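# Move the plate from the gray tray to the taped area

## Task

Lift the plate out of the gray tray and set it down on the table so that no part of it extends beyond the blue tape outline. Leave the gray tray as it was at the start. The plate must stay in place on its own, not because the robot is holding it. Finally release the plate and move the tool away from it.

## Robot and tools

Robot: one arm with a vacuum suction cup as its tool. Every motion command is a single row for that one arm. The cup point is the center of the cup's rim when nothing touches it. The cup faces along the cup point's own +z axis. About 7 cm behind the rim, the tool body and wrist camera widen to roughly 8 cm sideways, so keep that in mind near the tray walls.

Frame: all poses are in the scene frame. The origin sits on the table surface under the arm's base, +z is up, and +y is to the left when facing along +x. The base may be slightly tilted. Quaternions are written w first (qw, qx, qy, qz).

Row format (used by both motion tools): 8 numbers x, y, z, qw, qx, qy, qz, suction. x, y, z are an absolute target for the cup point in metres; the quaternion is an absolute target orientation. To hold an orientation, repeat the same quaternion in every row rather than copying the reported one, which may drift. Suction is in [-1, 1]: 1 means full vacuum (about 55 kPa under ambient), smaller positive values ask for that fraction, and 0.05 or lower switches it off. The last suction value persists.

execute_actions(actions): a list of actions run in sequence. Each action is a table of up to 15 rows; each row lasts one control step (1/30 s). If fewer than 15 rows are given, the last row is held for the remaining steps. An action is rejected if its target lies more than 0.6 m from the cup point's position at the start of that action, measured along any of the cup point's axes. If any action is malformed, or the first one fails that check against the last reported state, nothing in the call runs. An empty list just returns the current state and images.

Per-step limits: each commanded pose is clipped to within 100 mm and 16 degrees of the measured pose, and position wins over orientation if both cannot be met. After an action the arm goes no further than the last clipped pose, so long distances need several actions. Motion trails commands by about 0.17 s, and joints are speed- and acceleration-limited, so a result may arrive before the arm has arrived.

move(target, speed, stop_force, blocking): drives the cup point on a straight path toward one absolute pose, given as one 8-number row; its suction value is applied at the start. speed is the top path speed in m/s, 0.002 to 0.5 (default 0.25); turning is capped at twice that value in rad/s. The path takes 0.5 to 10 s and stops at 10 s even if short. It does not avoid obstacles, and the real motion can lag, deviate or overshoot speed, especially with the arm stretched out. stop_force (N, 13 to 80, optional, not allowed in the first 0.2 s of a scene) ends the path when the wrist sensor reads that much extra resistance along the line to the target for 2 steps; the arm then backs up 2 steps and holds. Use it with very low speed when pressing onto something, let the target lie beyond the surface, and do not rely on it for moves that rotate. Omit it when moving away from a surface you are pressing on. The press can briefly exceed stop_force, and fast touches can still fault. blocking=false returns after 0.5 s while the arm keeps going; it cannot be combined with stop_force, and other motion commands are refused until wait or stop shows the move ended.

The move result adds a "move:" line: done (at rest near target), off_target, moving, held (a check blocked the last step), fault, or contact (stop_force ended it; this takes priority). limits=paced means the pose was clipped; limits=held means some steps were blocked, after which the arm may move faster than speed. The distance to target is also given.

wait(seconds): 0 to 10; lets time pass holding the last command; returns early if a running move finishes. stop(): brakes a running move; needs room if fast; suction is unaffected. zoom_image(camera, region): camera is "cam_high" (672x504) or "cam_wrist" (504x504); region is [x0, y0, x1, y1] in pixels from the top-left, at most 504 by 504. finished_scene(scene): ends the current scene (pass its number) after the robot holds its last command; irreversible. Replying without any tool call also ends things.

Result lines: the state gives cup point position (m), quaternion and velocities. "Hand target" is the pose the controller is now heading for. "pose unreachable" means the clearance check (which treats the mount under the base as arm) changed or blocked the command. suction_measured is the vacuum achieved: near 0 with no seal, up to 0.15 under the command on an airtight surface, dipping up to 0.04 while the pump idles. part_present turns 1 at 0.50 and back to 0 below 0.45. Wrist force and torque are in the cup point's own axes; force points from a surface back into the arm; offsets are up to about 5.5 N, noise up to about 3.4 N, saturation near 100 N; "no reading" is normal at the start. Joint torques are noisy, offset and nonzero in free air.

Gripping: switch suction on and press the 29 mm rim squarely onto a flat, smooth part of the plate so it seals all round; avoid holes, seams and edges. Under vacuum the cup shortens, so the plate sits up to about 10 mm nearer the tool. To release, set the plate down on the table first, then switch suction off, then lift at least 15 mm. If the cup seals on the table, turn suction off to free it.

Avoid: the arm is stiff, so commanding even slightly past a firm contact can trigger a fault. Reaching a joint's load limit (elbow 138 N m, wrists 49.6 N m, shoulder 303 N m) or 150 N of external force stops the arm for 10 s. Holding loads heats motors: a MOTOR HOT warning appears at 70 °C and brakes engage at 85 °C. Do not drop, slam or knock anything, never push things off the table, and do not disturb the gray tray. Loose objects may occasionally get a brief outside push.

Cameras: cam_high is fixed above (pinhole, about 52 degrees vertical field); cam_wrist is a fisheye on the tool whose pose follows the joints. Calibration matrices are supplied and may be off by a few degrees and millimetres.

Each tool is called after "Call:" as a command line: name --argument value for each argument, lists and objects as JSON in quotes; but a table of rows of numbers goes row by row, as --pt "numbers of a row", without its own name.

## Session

Call:
execute_actions --actions '[]'

Scene clock: 0.00 s.
end_effector_position=(+0.6295, -0.0039, +0.2607) suction_measured=0.00 part_present=0 end_effector_quat_wxyz=(+0.001, +0.003, +1.000, +0.002) end_effector_velocity=(+0.000, -0.000, -0.000) end_effector_angular_velocity=(+0.001, +0.001, -0.001)
Joint positions: [-0.279 -1.556  2.144 -2.16  -1.569  2.862]
Joint velocities: [-0.001  0.001  0.     0.     0.001  0.   ]
Joint torques (N m, as the arm reports them, + toward a larger angle): no reading
Wrist force (N, on the end effector, along its own x y z axes, offset not removed): no reading
Wrist torque (N m, same axes, about the end effector's origin, offset not removed): no reading
Hand target: +0.629, -0.004, +0.261; +0.001, +0.003, +1.000, +0.002
camera_calibration (this result's frames):
cam_wrist: T_world_to_cam=[[-0.175458, -0.984469, -0.00588084, 0.11327], [-0.932164, 0.164208, 0.322655, 0.509403], [-0.316678, 0.0620942, -0.946499, 0.542377], [0, 0, 0, 1]] pos_world=[0.66648, -0.00581541, 0.349664]

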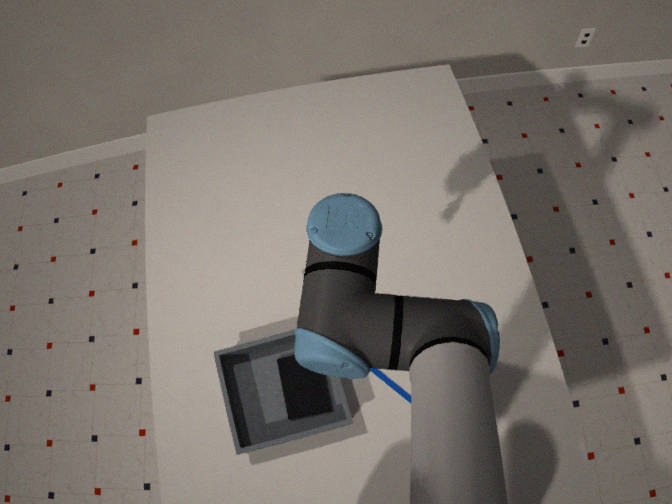

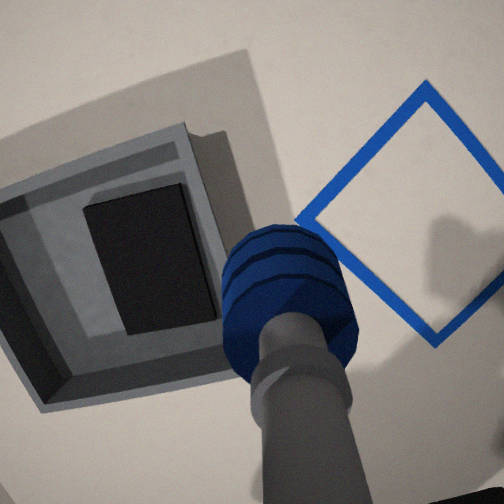

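Call:
move --target '[0.56,0.107,0.11,0,0,1,0,0]'

Call:
move --target '[0.56,0.107,0.045,0,0,1,0,0]' --speed 0.12

Call:
move --target '[0.56,0.107,0,0,0,1,0,1]' --speed 0.012 --stop_force 13

Scene clock: 2.33 s.
end_effector_position=(+0.5598, +0.1069, +0.1101) suction_measured=0.00 part_present=0 end_effector_quat_wxyz=(-0.000, -0.000, +1.000, +0.000) end_effector_velocity=(-0.000, +0.001, -0.001) end_effector_angular_velocity=(-0.000, +0.000, +0.000)
Joint positions: [-0.113 -1.43   2.37  -2.511 -1.573  3.021]
Joint velocities: [ 0.002  0.002  0.001 -0.003 -0.     0.002]
Joint torques (N m, as the arm reports them, + toward a larger angle): [ 11.28 -24.75 -18.68  -8.22  -2.29   2.38]
Wrist force (N, on the end effector, along its own x y z axes, offset not removed): [6.7 -0.7 7.0]
Wrist torque (N m, same axes, about the end effector's origin, offset not removed): [0.22 -1.04 -0.02]
Hand target: +0.560, +0.107, +0.110; -0.000, +0.000, +1.000, +0.000
Off the commanded pose: 0.000 m, 0 deg.
move: done
camera_calibration (this result's frames):
cam_wrist: T_world_to_cam=[[-0.169327, -0.985558, -0.00190756, 0.205437], [-0.932426, 0.15957, 0.324222, 0.475295], [-0.319235, 0.0566781, -0.945979, 0.372887], [0, 0, 0, 1]] pos_world=[0.597002, 0.105493, 0.199034]

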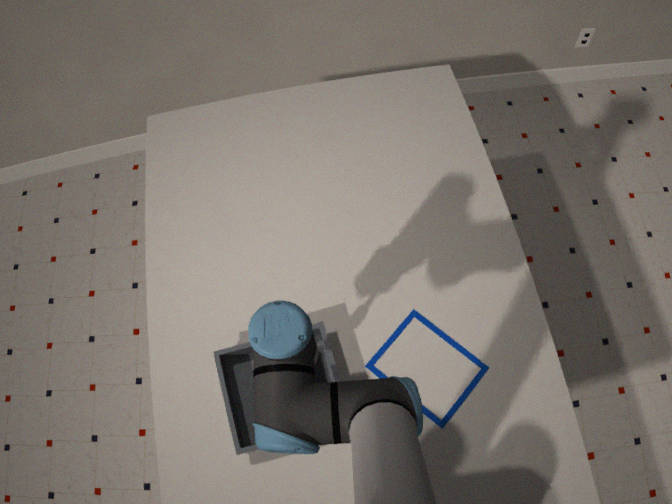

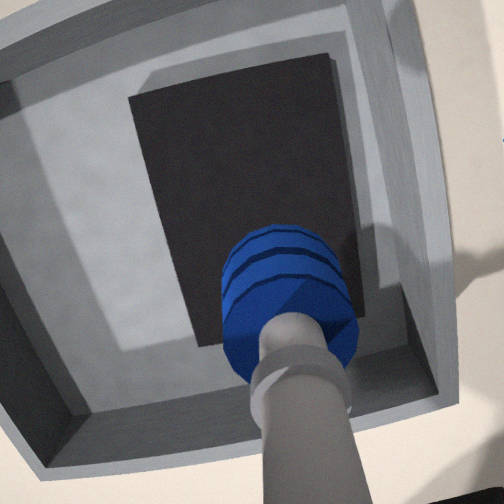

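Scene clock: 3.33 s.
end_effector_position=(+0.5600, +0.1070, +0.0452) suction_measured=0.00 part_present=0 end_effector_quat_wxyz=(-0.000, +0.000, +1.000, +0.000) end_effector_velocity=(+0.000, +0.000, -0.001) end_effector_angular_velocity=(-0.000, -0.001, +0.000)
Joint positions: [-0.113 -1.298  2.4   -2.673 -1.574  3.021]
Joint velocities: [ 0.001  0.003  0.    -0.004 -0.     0.   ]
Joint torques (N m, as the arm reports them, + toward a larger angle): [ -3.3  -30.57 -11.64  -7.83  -1.72   2.51]
Wrist force (N, on the end effector, along its own x y z axes, offset not removed): [0.7 7.2 -0.8]
Wrist torque (N m, same axes, about the end effector's origin, offset not removed): [1.21 -0.43 -0.47]
Hand target: +0.560, +0.107, +0.045; -0.000, -0.000, +1.000, +0.000
Off the commanded pose: 0.000 m, 0 deg.
move: done
camera_calibration (this result's frames):
cam_wrist: T_world_to_cam=[[-0.169393, -0.985547, -0.00162506, 0.205435], [-0.932475, 0.159737, 0.323999, 0.496557], [-0.319057, 0.0563985, -0.946056, 0.311445], [0, 0, 0, 1]] pos_world=[0.597195, 0.105583, 0.134094]

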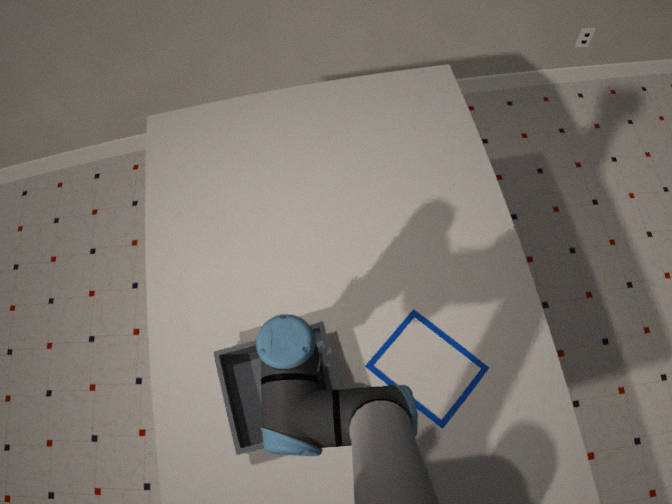

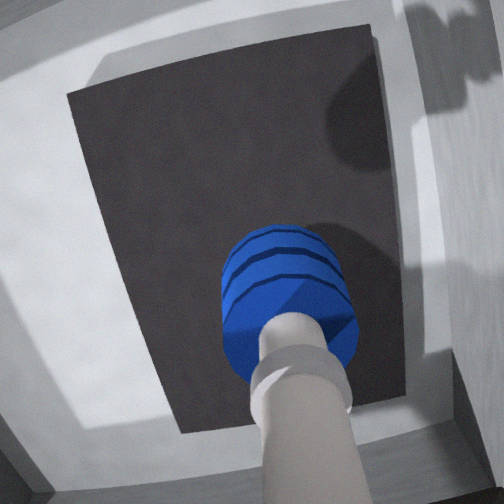

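Scene clock: 7.23 s.
end_effector_position=(+0.5600, +0.1070, +0.0031) suction_measured=0.98 part_present=1 end_effector_quat_wxyz=(-0.000, -0.000, +1.000, -0.000) end_effector_velocity=(-0.001, -0.000, +0.002) end_effector_angular_velocity=(+0.000, +0.004, -0.001)
Joint positions: [-0.113 -1.205  2.411 -2.777 -1.574  3.021]
Joint velocities: [-0.001 -0.007 -0.     0.011 -0.     0.   ]
Joint torques (N m, as the arm reports them, + toward a larger angle): [-18.57 -46.48  -7.93   2.95  -1.28  -3.19]
Wrist force (N, on the end effector, along its own x y z axes, offset not removed): [11.9 9.0 -43.4]
Wrist torque (N m, same axes, about the end effector's origin, offset not removed): [1.35 -0.36 -0.19]
Hand target: +0.560, +0.107, +0.003; +0.000, +0.000, +1.000, -0.000
Off the commanded pose: 0.003 m, 0 deg.
move: contact
camera_calibration (this result's frames):
cam_wrist: T_world_to_cam=[[-0.169338, -0.985557, -0.00158475, 0.205369], [-0.932475, 0.159696, 0.324016, 0.51016], [-0.319084, 0.0563459, -0.94605, 0.27168], [0, 0, 0, 1]] pos_world=[0.597177, 0.105624, 0.0920476]

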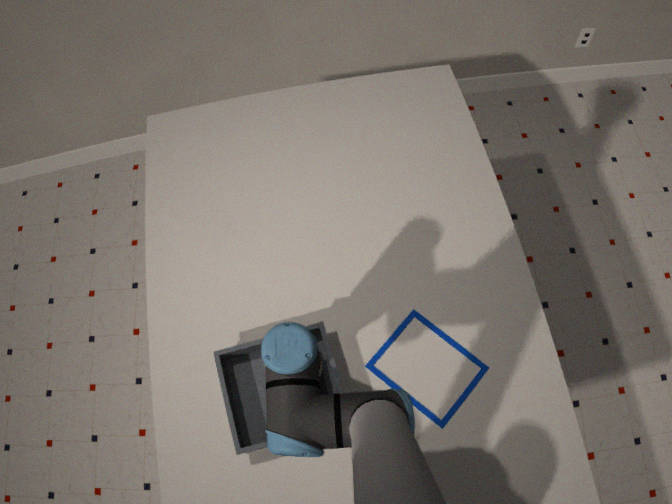

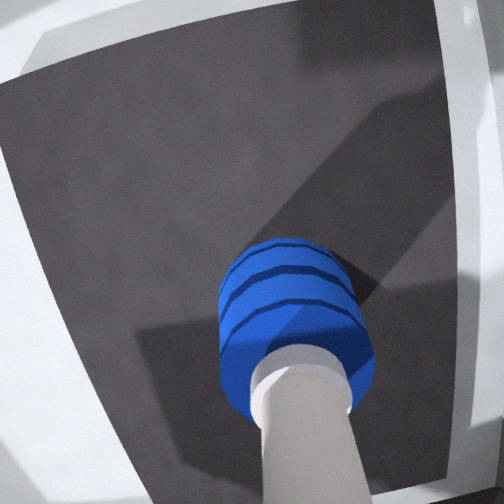

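Call:
move --target '[0.56,0.11,0.13,0,0,1,0,1]' --speed 0.15

Call:
move --target '[0.546,-0.162,0.12,0,-0.309,0.951,0,1]'

Call:
move --target '[0.546,-0.162,0.01,0,-0.309,0.951,0,1]' --speed 0.12

Call:
move --target '[0.546,-0.162,-0.015,0,-0.309,0.951,0,1]' --speed 0.008 --stop_force 13

Scene clock: 9.07 s.
end_effector_position=(+0.5600, +0.1100, +0.1299) suction_measured=0.99 part_present=1 end_effector_quat_wxyz=(+0.000, -0.000, +1.000, +0.000) end_effector_velocity=(+0.000, +0.001, +0.002) end_effector_angular_velocity=(+0.000, -0.001, +0.000)
Joint positions: [-0.107 -1.465  2.356 -2.462 -1.574  3.027]
Joint velocities: [ 0.002 -0.004 -0.001  0.004  0.     0.001]
Joint torques (N m, as the arm reports them, + toward a larger angle): [ 10.73 -63.81 -38.79  -0.6    2.86   2.59]
Wrist force (N, on the end effector, along its own x y z axes, offset not removed): [-0.7 2.1 5.5]
Wrist torque (N m, same axes, about the end effector's origin, offset not removed): [0.62 -0.09 -0.17]
Hand target: +0.560, +0.110, +0.130; -0.000, -0.000, +1.000, +0.000
Off the commanded pose: 0.000 m, 0 deg.
move: done
camera_calibration (this result's frames):
cam_wrist: T_world_to_cam=[[-0.169332, -0.985558, -0.00163139, 0.208552], [-0.932498, 0.15968, 0.323959, 0.468648], [-0.31902, 0.0563781, -0.94607, 0.391395], [0, 0, 0, 1]] pos_world=[0.59719, 0.10864, 0.218805]

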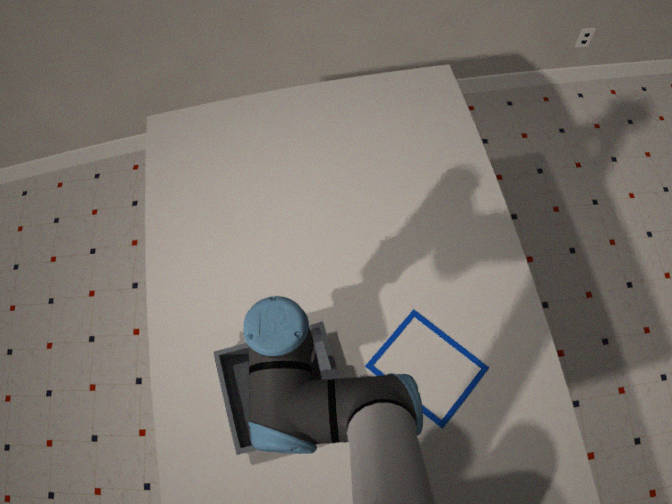

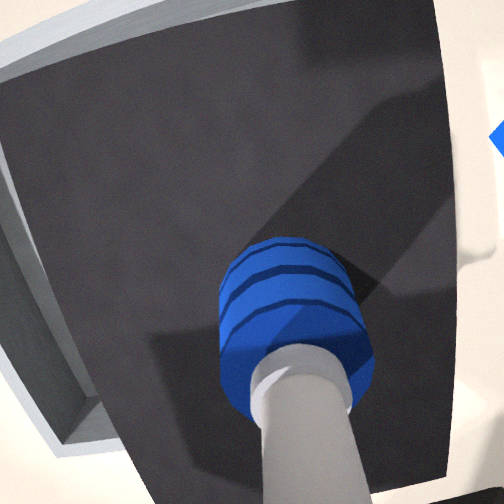

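Scene clock: 10.87 s.
end_effector_position=(+0.5466, -0.1621, +0.1200) suction_measured=0.99 part_present=1 end_effector_quat_wxyz=(+0.000, -0.309, +0.951, -0.001) end_effector_velocity=(-0.000, -0.002, -0.001) end_effector_angular_velocity=(+0.002, +0.000, +0.006)
Joint positions: [-0.59  -1.45   2.364 -2.487 -1.574  1.917]
Joint velocities: [-0.004  0.002 -0.001 -0.     0.001 -0.009]
Joint torques (N m, as the arm reports them, + toward a larger angle): [-15.42 -25.67 -38.42  -3.56   3.24  -3.46]
Wrist force (N, on the end effector, along its own x y z axes, offset not removed): [-4.1 3.8 5.4]
Wrist torque (N m, same axes, about the end effector's origin, offset not removed): [0.85 0.59 -0.20]
Hand target: +0.547, -0.162, +0.120; +0.000, -0.309, +0.951, -0.001
Off the commanded pose: 0.001 m, 0 deg.
move: done
camera_calibration (this result's frames):
cam_wrist: T_world_to_cam=[[0.441895, -0.897067, -0.000440415, -0.381824], [-0.8486, -0.418179, 0.324043, 0.363234], [-0.290873, -0.142819, -0.946042, 0.345461], [0, 0, 0, 1]] pos_world=[0.577451, -0.141286, 0.208949]

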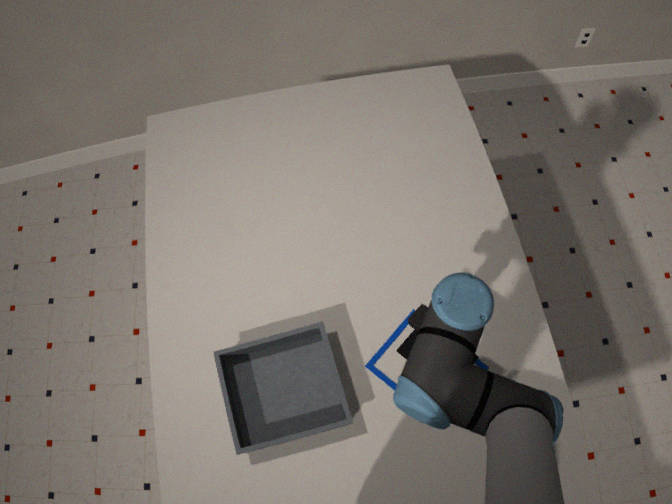

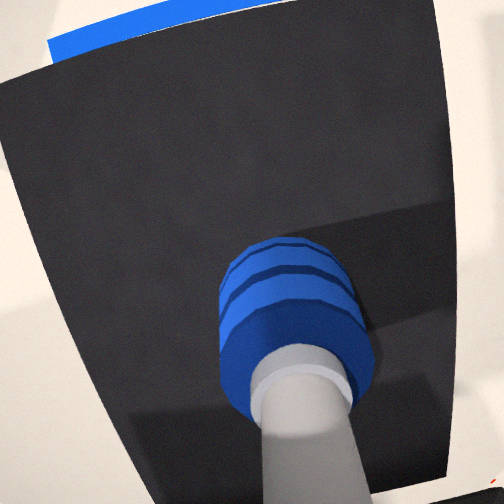

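Scene clock: 12.23 s.
end_effector_position=(+0.5460, -0.1621, +0.0102) suction_measured=0.99 part_present=1 end_effector_quat_wxyz=(-0.000, -0.309, +0.951, +0.000) end_effector_velocity=(-0.000, -0.001, -0.002) end_effector_angular_velocity=(-0.001, -0.000, -0.002)
Joint positions: [-0.591 -1.223  2.411 -2.76  -1.573  1.915]
Joint velocities: [-0.001  0.005  0.    -0.006 -0.001  0.001]
Joint torques (N m, as the arm reports them, + toward a larger angle): [ -0.31 -33.54  -9.78  -7.59   3.03   1.44]
Wrist force (N, on the end effector, along its own x y z axes, offset not removed): [5.3 1.8 4.2]
Wrist torque (N m, same axes, about the end effector's origin, offset not removed): [0.42 -0.92 -0.20]
Hand target: +0.546, -0.162, +0.010; -0.000, -0.309, +0.951, -0.000
Off the commanded pose: 0.000 m, 0 deg.
move: done
camera_calibration (this result's frames):
cam_wrist: T_world_to_cam=[[0.442266, -0.896882, -0.00164993, -0.381697], [-0.848271, -0.418891, 0.323987, 0.398045], [-0.291269, -0.141889, -0.94606, 0.24173], [0, 0, 0, 1]] pos_world=[0.57687, -0.141301, 0.0991003]

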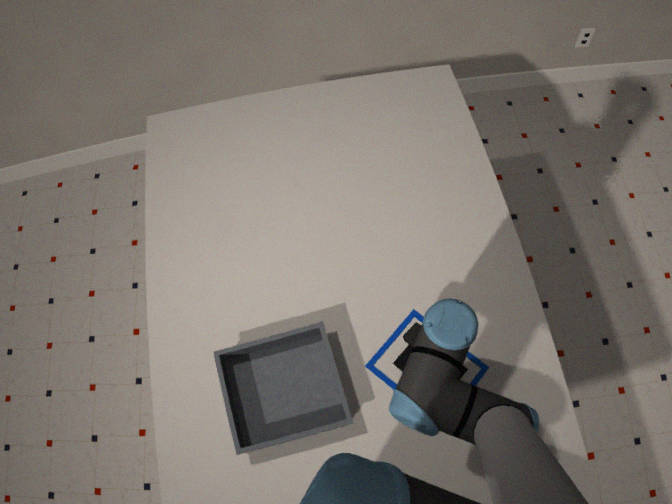

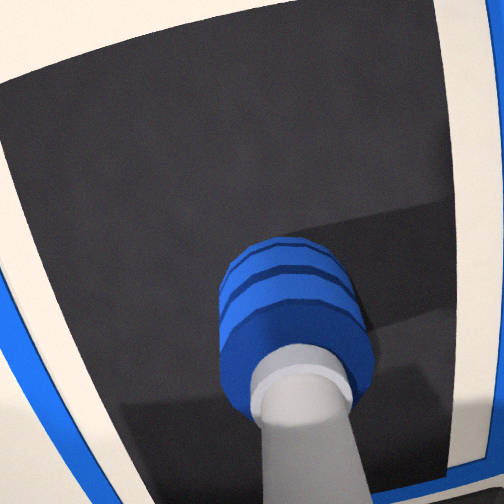

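Scene clock: 13.83 s.
end_effector_position=(+0.5460, -0.1620, +0.0003) suction_measured=0.99 part_present=1 end_effector_quat_wxyz=(-0.000, -0.309, +0.951, +0.000) end_effector_velocity=(-0.000, -0.000, +0.002) end_effector_angular_velocity=(+0.000, +0.001, -0.001)
Joint positions: [-0.591 -1.201  2.413 -2.785 -1.573  1.915]
Joint velocities: [-0.001 -0.005 -0.     0.007 -0.     0.   ]
Joint torques (N m, as the arm reports them, + toward a larger angle): [ -3.64 -56.37  -1.99   2.57   2.74  -0.15]
Wrist force (N, on the end effector, along its own x y z axes, offset not removed): [2.1 2.9 -17.6]
Wrist torque (N m, same axes, about the end effector's origin, offset not removed): [1.00 -0.27 0.00]
Hand target: +0.546, -0.162, +0.001; -0.000, -0.309, +0.951, +0.000
Off the commanded pose: 0.015 m, 0 deg.
move: contact
camera_calibration (this result's frames):
cam_wrist: T_world_to_cam=[[0.442266, -0.896882, -0.00163306, -0.381718], [-0.848277, -0.418888, 0.323975, 0.401265], [-0.291252, -0.141898, -0.946064, 0.232425], [0, 0, 0, 1]] pos_world=[0.576899, -0.14129, 0.089266]

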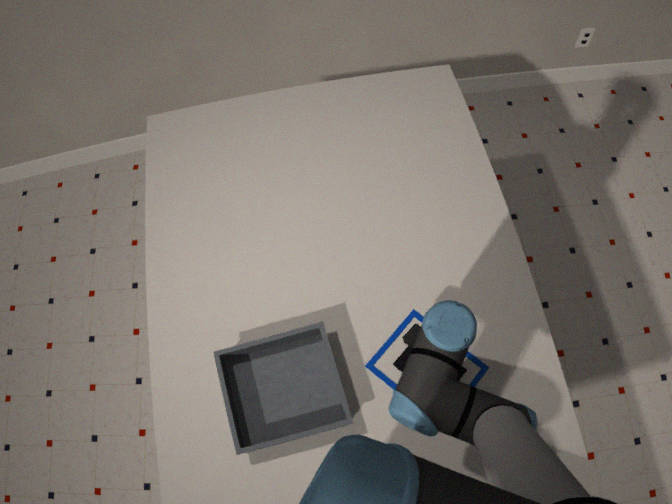

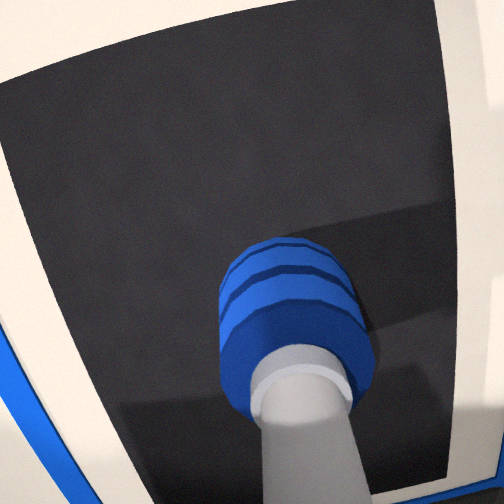

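Call:
execute_actions --actions '[[[0.546,-0.162,0.001,0,-0.309,0.951,0,0]]]'

Call:
move --target '[0.546,-0.162,0.16,0,-0.309,0.951,0,0]'

Scene clock: 14.63 s.
end_effector_position=(+0.5459, -0.1620, +0.0010) suction_measured=0.00 part_present=0 end_effector_quat_wxyz=(-0.000, -0.309, +0.951, +0.000) end_effector_velocity=(-0.000, -0.001, -0.001) end_effector_angular_velocity=(-0.000, +0.001, +0.001)
Joint positions: [-0.591 -1.202  2.413 -2.783 -1.573  1.915]
Joint velocities: [-0.001  0.001 -0.    -0.001 -0.001 -0.002]
Joint torques (N m, as the arm reports them, + toward a larger angle): [ 11.82 -65.3  -17.84   1.39   2.33   2.49]
Wrist force (N, on the end effector, along its own x y z axes, offset not removed): [-3.8 7.0 -5.4]
Wrist torque (N m, same axes, about the end effector's origin, offset not removed): [1.47 0.12 -0.36]
Hand target: +0.546, -0.162, +0.001; +0.000, -0.309, +0.951, +0.000
Off the commanded pose: 0.000 m, 0 deg.
camera_calibration (this result's frames):
cam_wrist: T_world_to_cam=[[0.442233, -0.896898, -0.00170774, -0.381635], [-0.84827, -0.418873, 0.32401, 0.401023], [-0.291319, -0.141839, -0.946052, 0.233059], [0, 0, 0, 1]] pos_world=[0.576842, -0.141253, 0.0898994]

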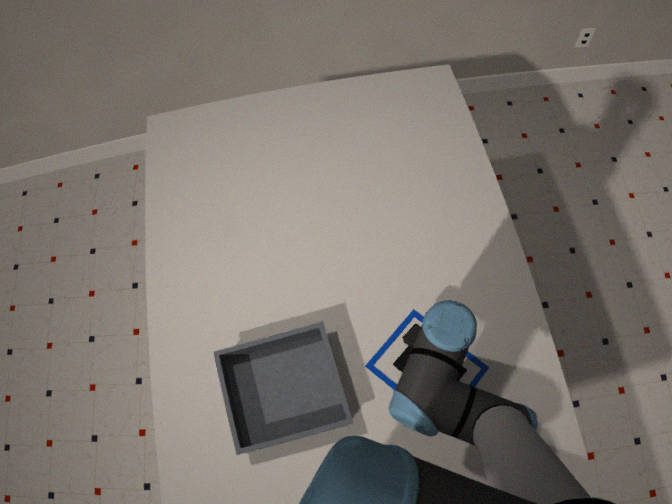

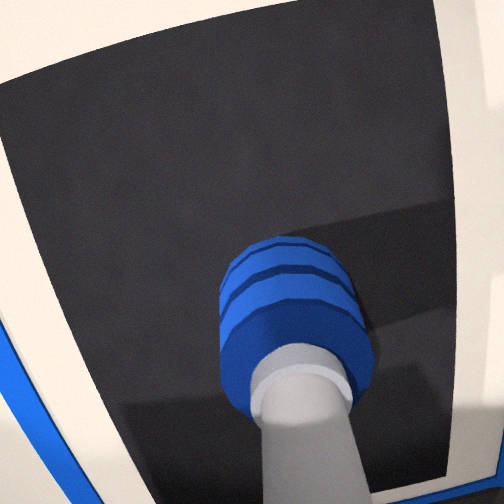

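Scene clock: 15.87 s.
end_effector_position=(+0.5460, -0.1619, +0.1599) suction_measured=0.00 part_present=0 end_effector_quat_wxyz=(+0.000, -0.309, +0.951, -0.000) end_effector_velocity=(-0.000, +0.000, +0.001) end_effector_angular_velocity=(+0.000, +0.001, +0.001)
Joint positions: [-0.59  -1.521  2.337 -2.389 -1.573  1.916]
Joint velocities: [ 0.    -0.002 -0.002  0.005 -0.    -0.001]
Joint torques (N m, as the arm reports them, + toward a larger angle): [-17.83 -55.42 -40.85  -0.69  -0.03  -2.75]
Wrist force (N, on the end effector, along its own x y z axes, offset not removed): [0.0 2.7 -0.2]
Wrist torque (N m, same axes, about the end effector's origin, offset not removed): [0.81 -0.33 -0.23]
Hand target: +0.546, -0.162, +0.160; +0.000, -0.309, +0.951, +0.000
Off the commanded pose: 0.000 m, 0 deg.
move: done
camera_calibration (this result's frames):
cam_wrist: T_world_to_cam=[[0.442392, -0.89682, -0.00161491, -0.381423], [-0.848239, -0.419011, 0.323915, 0.349627], [-0.291171, -0.141928, -0.946085, 0.383333], [0, 0, 0, 1]] pos_world=[0.576921, -0.141165, 0.2488]

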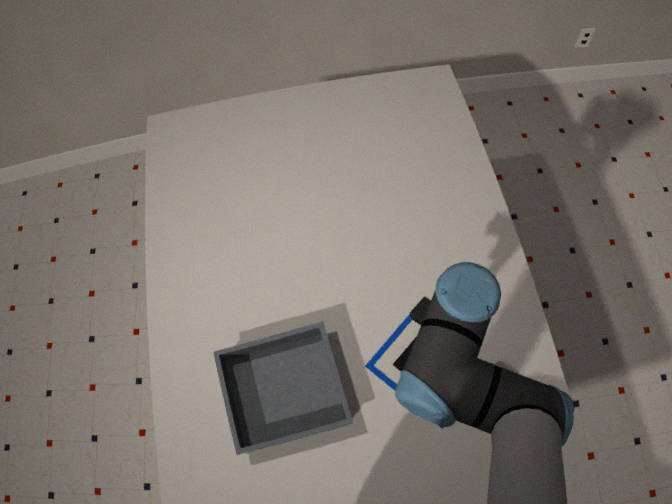

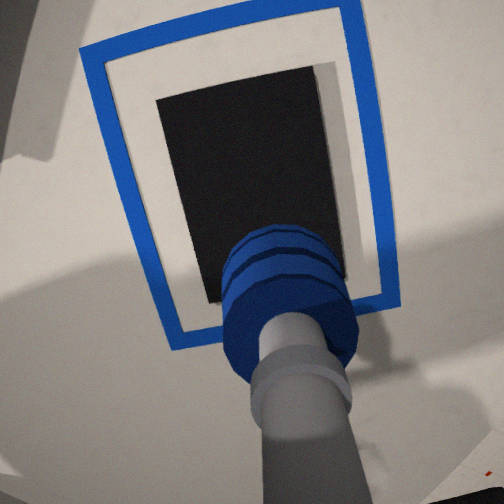

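Call:
finished_scene --scene 2

The scene is finished: the task was done.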